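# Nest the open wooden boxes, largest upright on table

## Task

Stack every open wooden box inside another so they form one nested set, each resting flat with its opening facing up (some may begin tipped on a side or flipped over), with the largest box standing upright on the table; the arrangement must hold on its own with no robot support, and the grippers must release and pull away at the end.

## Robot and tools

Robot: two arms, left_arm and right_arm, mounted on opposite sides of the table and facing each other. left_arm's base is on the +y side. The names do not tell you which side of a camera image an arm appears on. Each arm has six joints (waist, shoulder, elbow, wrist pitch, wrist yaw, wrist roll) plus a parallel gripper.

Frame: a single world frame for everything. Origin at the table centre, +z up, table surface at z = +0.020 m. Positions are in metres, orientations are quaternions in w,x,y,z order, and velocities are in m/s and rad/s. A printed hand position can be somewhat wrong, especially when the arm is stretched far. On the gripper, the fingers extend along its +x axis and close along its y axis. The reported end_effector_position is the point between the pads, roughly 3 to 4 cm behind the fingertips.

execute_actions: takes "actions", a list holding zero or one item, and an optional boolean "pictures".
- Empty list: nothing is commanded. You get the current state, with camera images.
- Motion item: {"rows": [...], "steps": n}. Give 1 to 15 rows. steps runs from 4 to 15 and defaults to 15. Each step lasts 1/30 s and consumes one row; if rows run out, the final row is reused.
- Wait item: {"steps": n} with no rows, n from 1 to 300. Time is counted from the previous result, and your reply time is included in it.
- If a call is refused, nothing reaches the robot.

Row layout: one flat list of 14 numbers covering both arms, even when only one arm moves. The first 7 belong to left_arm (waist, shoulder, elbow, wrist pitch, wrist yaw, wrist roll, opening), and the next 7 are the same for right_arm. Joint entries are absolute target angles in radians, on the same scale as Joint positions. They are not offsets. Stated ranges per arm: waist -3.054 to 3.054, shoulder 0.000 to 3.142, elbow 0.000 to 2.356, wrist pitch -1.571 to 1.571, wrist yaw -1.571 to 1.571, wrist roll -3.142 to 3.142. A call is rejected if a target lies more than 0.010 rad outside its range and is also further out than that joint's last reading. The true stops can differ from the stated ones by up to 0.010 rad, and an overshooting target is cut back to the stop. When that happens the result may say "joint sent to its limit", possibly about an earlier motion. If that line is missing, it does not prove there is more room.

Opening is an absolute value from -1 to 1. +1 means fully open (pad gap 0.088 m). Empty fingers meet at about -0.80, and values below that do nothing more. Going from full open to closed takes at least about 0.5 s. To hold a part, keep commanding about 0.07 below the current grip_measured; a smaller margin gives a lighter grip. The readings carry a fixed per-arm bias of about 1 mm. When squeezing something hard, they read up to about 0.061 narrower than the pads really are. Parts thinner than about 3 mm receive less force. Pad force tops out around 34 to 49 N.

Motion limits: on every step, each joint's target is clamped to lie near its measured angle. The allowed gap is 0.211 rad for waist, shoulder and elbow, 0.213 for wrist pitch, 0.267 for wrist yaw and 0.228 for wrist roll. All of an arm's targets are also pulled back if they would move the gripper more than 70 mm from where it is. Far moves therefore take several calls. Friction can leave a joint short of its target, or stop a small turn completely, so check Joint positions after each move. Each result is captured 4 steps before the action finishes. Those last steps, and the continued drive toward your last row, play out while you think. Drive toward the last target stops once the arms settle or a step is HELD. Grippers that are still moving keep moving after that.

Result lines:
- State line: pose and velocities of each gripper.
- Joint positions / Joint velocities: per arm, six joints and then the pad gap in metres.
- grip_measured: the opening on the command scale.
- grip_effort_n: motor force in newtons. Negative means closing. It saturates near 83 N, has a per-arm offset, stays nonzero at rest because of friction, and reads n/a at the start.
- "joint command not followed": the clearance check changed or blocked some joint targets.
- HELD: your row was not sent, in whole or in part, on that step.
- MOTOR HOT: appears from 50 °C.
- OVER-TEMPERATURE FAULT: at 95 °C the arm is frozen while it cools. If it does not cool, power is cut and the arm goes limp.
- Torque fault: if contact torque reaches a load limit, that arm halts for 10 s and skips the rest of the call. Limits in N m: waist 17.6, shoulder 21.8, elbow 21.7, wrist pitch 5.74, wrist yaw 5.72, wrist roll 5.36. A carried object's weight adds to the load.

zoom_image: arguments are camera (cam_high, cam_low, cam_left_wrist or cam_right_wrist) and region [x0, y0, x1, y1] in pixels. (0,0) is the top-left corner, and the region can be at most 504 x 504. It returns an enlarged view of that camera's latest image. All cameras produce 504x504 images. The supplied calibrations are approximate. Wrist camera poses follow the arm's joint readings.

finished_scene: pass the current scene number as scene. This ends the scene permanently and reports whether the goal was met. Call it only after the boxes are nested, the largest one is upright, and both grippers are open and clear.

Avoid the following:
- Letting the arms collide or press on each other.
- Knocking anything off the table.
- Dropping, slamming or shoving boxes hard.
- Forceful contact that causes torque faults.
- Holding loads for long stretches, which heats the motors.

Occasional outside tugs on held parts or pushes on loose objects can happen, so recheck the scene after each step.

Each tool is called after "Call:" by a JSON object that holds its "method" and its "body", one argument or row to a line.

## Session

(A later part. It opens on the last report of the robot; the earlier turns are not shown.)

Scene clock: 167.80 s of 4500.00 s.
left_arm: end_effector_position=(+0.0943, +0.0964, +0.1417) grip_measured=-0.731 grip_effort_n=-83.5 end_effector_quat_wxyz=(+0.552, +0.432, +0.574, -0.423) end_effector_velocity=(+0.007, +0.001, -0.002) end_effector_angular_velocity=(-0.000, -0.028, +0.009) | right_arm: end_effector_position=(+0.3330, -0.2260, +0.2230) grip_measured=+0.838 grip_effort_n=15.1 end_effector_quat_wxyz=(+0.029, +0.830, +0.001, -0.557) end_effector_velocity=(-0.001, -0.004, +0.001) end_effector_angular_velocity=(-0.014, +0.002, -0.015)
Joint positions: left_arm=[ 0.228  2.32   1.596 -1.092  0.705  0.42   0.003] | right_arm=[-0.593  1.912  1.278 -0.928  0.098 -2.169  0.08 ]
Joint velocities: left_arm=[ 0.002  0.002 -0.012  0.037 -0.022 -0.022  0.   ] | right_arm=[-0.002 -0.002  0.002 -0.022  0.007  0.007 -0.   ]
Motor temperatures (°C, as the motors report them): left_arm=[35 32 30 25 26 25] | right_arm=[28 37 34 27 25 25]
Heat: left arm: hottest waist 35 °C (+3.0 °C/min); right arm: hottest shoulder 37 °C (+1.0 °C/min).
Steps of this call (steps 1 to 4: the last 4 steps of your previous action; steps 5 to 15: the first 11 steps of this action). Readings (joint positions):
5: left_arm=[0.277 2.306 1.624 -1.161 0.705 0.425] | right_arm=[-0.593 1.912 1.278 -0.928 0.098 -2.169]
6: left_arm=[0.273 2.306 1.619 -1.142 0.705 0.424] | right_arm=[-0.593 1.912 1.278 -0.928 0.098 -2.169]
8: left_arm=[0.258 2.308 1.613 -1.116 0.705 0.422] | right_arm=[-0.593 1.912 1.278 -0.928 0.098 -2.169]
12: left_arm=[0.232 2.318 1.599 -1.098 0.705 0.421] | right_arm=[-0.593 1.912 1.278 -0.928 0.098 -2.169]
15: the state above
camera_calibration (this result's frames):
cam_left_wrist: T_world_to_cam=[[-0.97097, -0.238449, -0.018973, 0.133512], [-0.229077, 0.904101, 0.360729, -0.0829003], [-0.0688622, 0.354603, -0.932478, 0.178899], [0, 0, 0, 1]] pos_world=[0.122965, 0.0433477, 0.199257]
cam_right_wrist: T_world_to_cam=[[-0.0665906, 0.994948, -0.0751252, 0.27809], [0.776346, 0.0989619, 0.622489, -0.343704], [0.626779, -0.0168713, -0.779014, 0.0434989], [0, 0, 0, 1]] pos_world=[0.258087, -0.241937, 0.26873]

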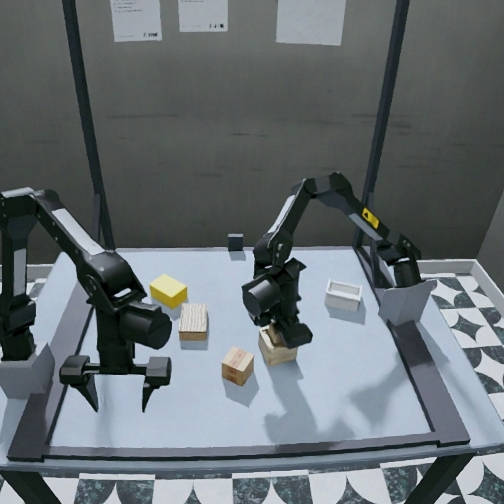

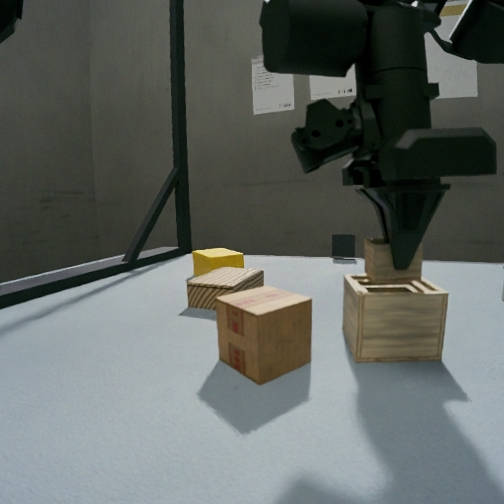

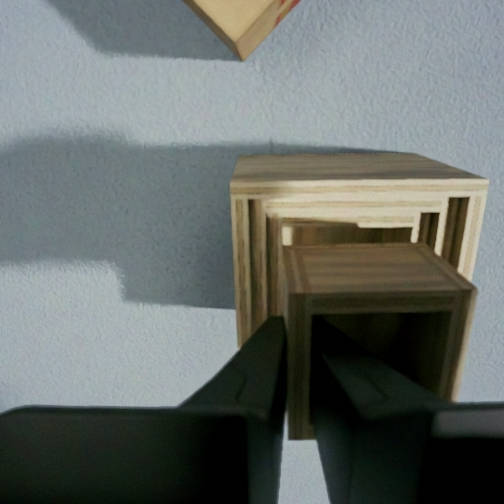

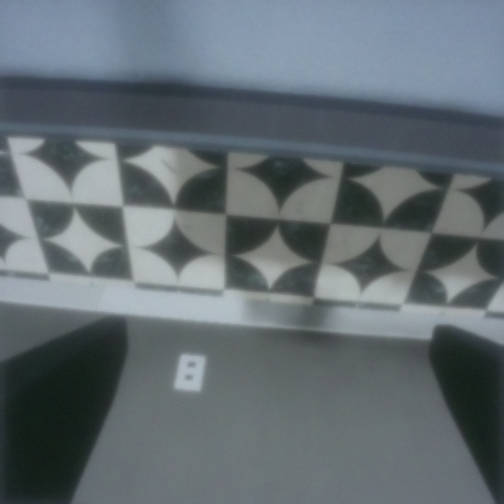

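Call:
{"method": "execute_actions", "body": {
  "actions": [
    {"rows":[[0.193,2.36,1.582,-1.05,0.706,0.417,-0.9,-0.593,1.912,1.278,-0.928,0.098,-2.169,0.84]],"steps":15}
  ],
  "pictures": true
}}

Scene clock: 168.37 s of 4500.00 s.
left_arm: end_effector_position=(+0.0928, +0.0958, +0.1215) grip_measured=-0.731 grip_effort_n=-83.5 end_effector_quat_wxyz=(+0.538, +0.445, +0.576, -0.425) end_effector_velocity=(+0.001, -0.000, -0.000) end_effector_angular_velocity=(+0.001, -0.008, -0.014) | right_arm: end_effector_position=(+0.3330, -0.2260, +0.2230) grip_measured=+0.838 grip_effort_n=15.1 end_effector_quat_wxyz=(+0.029, +0.830, +0.001, -0.557) end_effector_velocity=(-0.002, +0.002, +0.001) end_effector_angular_velocity=(+0.019, +0.013, +0.011)
Joint positions: left_arm=[ 0.19   2.35   1.587 -1.054  0.705  0.42   0.003] | right_arm=[-0.593  1.912  1.278 -0.928  0.098 -2.169  0.08 ]
Joint velocities: left_arm=[-0.002 -0.002 -0.002  0.007 -0.007  0.007 -0.   ] | right_arm=[-0.002 -0.007 -0.002  0.007 -0.022 -0.007 -0.   ]
Motor temperatures (°C, as the motors report them): left_arm=[35 32 30 25 26 25] | right_arm=[28 37 34 27 25 25]
Heat: left arm: hottest waist 35 °C (+2.0 °C/min); right arm: hottest shoulder 37 °C (+1.0 °C/min).
Steps of this call (steps 1 to 4: the last 4 steps of your previous action; steps 5 to 6: the robot went on to your last target; steps 7 to 17: the first 11 steps of this action). Readings (joint positions):
7: left_arm=[0.228 2.323 1.595 -1.085 0.705 0.420] | right_arm=[-0.593 1.912 1.278 -0.928 0.098 -2.169]
8: left_arm=[0.225 2.326 1.594 -1.076 0.705 0.420] | right_arm=[-0.593 1.912 1.278 -0.928 0.098 -2.169]
10: left_arm=[0.213 2.334 1.593 -1.064 0.705 0.420] | right_arm=[-0.593 1.912 1.278 -0.928 0.098 -2.169]
14: left_arm=[0.193 2.349 1.587 -1.056 0.705 0.420] | right_arm=[-0.593 1.912 1.278 -0.928 0.098 -2.169]
17: the state above
camera_calibration (this result's frames):
cam_left_wrist: T_world_to_cam=[[-0.977255, -0.21152, -0.0152435, 0.129088], [-0.200973, 0.900781, 0.384973, -0.0805816], [-0.0676984, 0.37928, -0.922802, 0.156478], [0, 0, 0, 1]] pos_world=[0.120551, 0.0405421, 0.177388]
cam_right_wrist: T_world_to_cam=[[-0.0665906, 0.994948, -0.0751252, 0.27809], [0.776346, 0.0989619, 0.622489, -0.343704], [0.626779, -0.0168713, -0.779014, 0.0434989], [0, 0, 0, 1]] pos_world=[0.258087, -0.241937, 0.26873]

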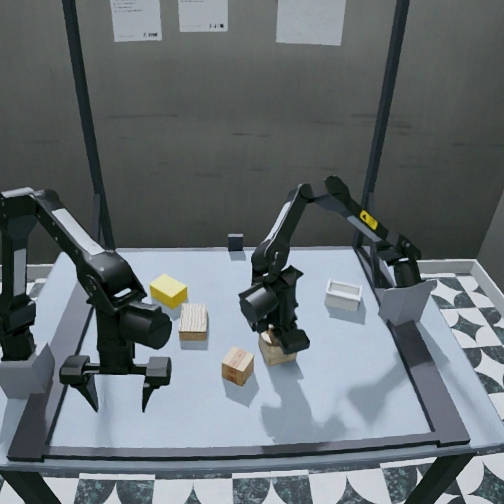

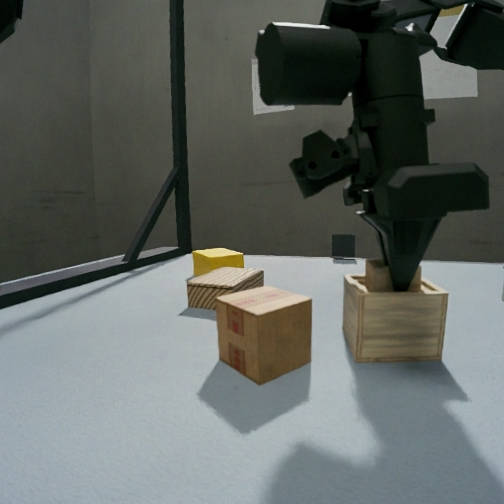

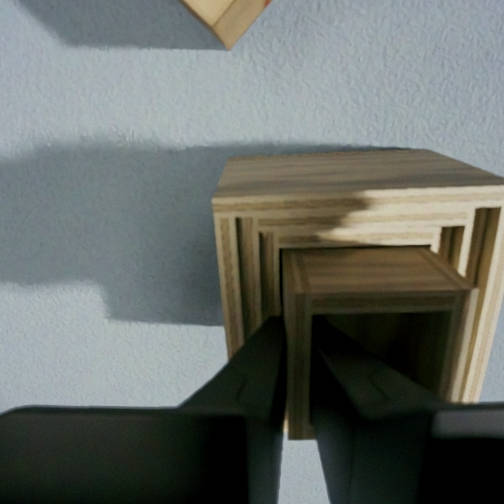

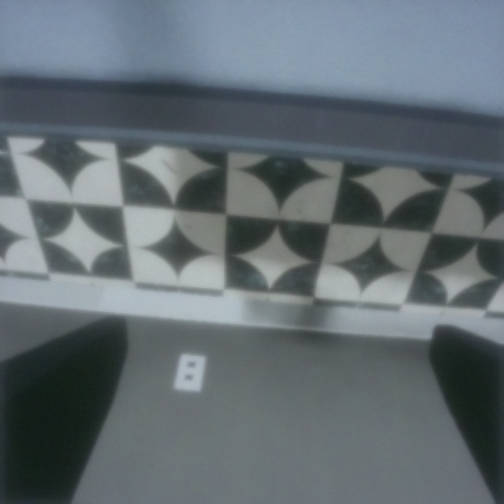

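It descended freely; release.

Call:
{"method": "execute_actions", "body": {
  "actions": [
    {"rows":[[0.19,2.35,1.587,-1.054,0.705,0.42,-0.5,-0.593,1.912,1.278,-0.928,0.098,-2.169,0.84]],"steps":13}
  ]
}}

Call:
{"method": "execute_actions", "body": {
  "actions": [
    {"rows":[[0.30,2.25,1.68,-1.25,0.705,0.42,-0.5,-0.593,1.912,1.278,-0.928,0.098,-2.169,0.84]],"steps":15}
  ],
  "pictures": true
}}

Scene clock: 168.80 s of 4500.00 s.
left_arm: end_effector_position=(+0.0930, +0.0955, +0.1214) grip_measured=-0.542 grip_effort_n=15.6 end_effector_quat_wxyz=(+0.538, +0.445, +0.576, -0.425) end_effector_velocity=(-0.001, +0.005, -0.000) end_effector_angular_velocity=(+0.028, -0.007, +0.004) | right_arm: end_effector_position=(+0.3330, -0.2260, +0.2230) grip_measured=+0.838 grip_effort_n=14.7 end_effector_quat_wxyz=(+0.029, +0.830, +0.001, -0.557) end_effector_velocity=(+0.002, -0.004, +0.001) end_effector_angular_velocity=(-0.010, -0.002, -0.003)
Joint positions: left_arm=[ 0.19   2.35   1.587 -1.053  0.705  0.42   0.012] | right_arm=[-0.593  1.912  1.278 -0.928  0.098 -2.169  0.08 ]
Joint velocities: left_arm=[-0.002 -0.002 -0.002 -0.022 -0.022  0.007  0.014] | right_arm=[-0.007 -0.002 -0.002 -0.007  0.007 -0.007 -0.   ]
Motor temperatures (°C, as the motors report them): left_arm=[35 32 30 25 26 25] | right_arm=[28 37 34 27 25 25]
Heat: left arm: hottest waist 35 °C (+2.0 °C/min); right arm: hottest shoulder 37 °C (+1.0 °C/min).
Steps of this call (steps 1 to 4: the last 4 steps of your previous action; steps 5 to 13: the first 9 steps of this action). Readings (joint positions):
5: left_arm=[0.190 2.350 1.587 -1.053 0.705 0.420] | right_arm=[-0.593 1.912 1.278 -0.928 0.098 -2.169]
6: left_arm=[0.190 2.350 1.587 -1.053 0.705 0.420] | right_arm=[-0.593 1.912 1.278 -0.928 0.098 -2.169]
8: left_arm=[0.190 2.350 1.587 -1.053 0.705 0.420] | right_arm=[-0.593 1.912 1.278 -0.928 0.098 -2.169]
12: left_arm=[0.190 2.350 1.587 -1.053 0.705 0.420] | right_arm=[-0.593 1.912 1.278 -0.928 0.098 -2.169]
13: the state above

Scene clock: 169.30 s of 4500.00 s.
left_arm: end_effector_position=(+0.0868, +0.0923, +0.1946) grip_measured=-0.504 grip_effort_n=15.1 end_effector_quat_wxyz=(+0.578, +0.407, +0.571, -0.417) end_effector_velocity=(-0.018, +0.011, -0.003) end_effector_angular_velocity=(+0.082, +0.039, +0.052) | right_arm: end_effector_position=(+0.3330, -0.2260, +0.2230) grip_measured=+0.838 grip_effort_n=14.7 end_effector_quat_wxyz=(+0.029, +0.830, +0.001, -0.557) end_effector_velocity=(-0.000, +0.001, +0.001) end_effector_angular_velocity=(+0.020, +0.013, +0.007)
Joint positions: left_arm=[ 0.302  2.254  1.675 -1.236  0.705  0.42   0.014] | right_arm=[-0.593  1.912  1.278 -0.928  0.098 -2.169  0.08 ]
Joint velocities: left_arm=[-0.022 -0.007  0.007 -0.11  -0.022 -0.007 -0.   ] | right_arm=[-0.007 -0.007 -0.002  0.007 -0.022 -0.007 -0.   ]
Motor temperatures (°C, as the motors report them): left_arm=[35 32 30 25 26 25] | right_arm=[28 37 34 27 25 25]
Heat: left arm: hottest waist 35 °C (+2.0 °C/min); right arm: hottest shoulder 37 °C (+1.0 °C/min).
Steps of this call (steps 1 to 4: the last 4 steps of your previous action; steps 5 to 15: the first 11 steps of this action). Readings (joint positions):
5: left_arm=[0.192 2.347 1.593 -1.070 0.705 0.420] | right_arm=[-0.593 1.912 1.278 -0.928 0.098 -2.169]
6: left_arm=[0.201 2.343 1.606 -1.115 0.705 0.420] | right_arm=[-0.593 1.912 1.278 -0.928 0.098 -2.169]
8: left_arm=[0.234 2.322 1.625 -1.174 0.705 0.420] | right_arm=[-0.593 1.912 1.278 -0.928 0.098 -2.169]
12: left_arm=[0.294 2.268 1.666 -1.221 0.705 0.420] | right_arm=[-0.593 1.912 1.278 -0.928 0.098 -2.169]
15: the state above
camera_calibration (this result's frames):
cam_left_wrist: T_world_to_cam=[[-0.956189, -0.291787, -0.0237326, 0.130823], [-0.284209, 0.905796, 0.314259, -0.0863024], [-0.0701997, 0.307236, -0.94904, 0.236892], [0, 0, 0, 1]] pos_world=[0.117193, 0.0435627, 0.255046]
cam_right_wrist: T_world_to_cam=[[-0.0665906, 0.994948, -0.0751252, 0.27809], [0.776346, 0.0989619, 0.622489, -0.343704], [0.626779, -0.0168713, -0.779014, 0.0434989], [0, 0, 0, 1]] pos_world=[0.258087, -0.241937, 0.26873]

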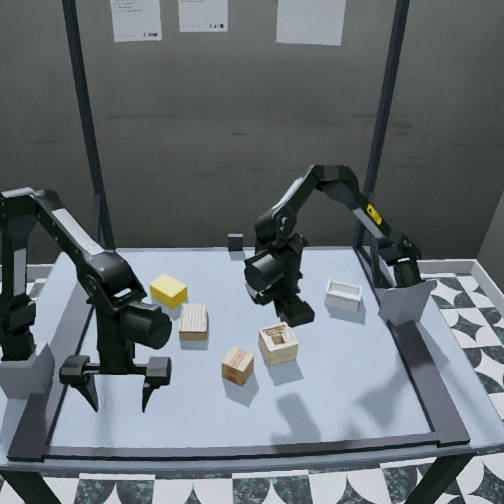

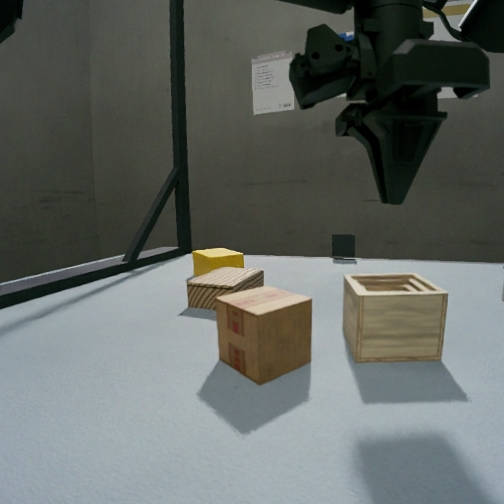

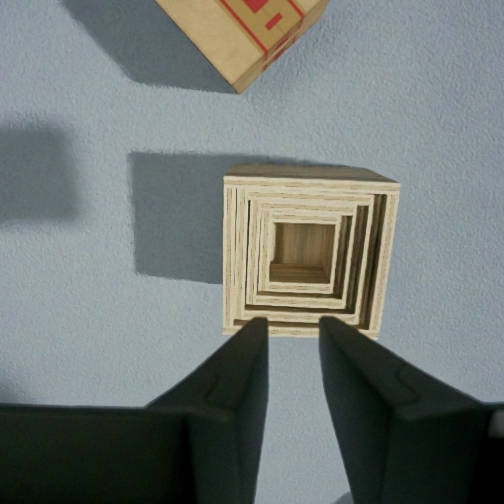

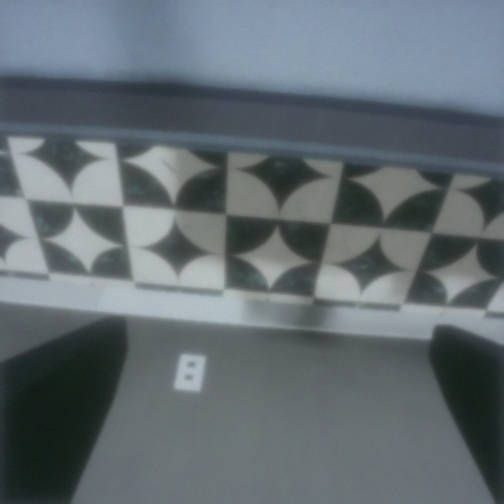

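All nested.

Call:
{"method": "finished_scene", "body": {
  "scene": 2
}}

The scene is finished: the task was done.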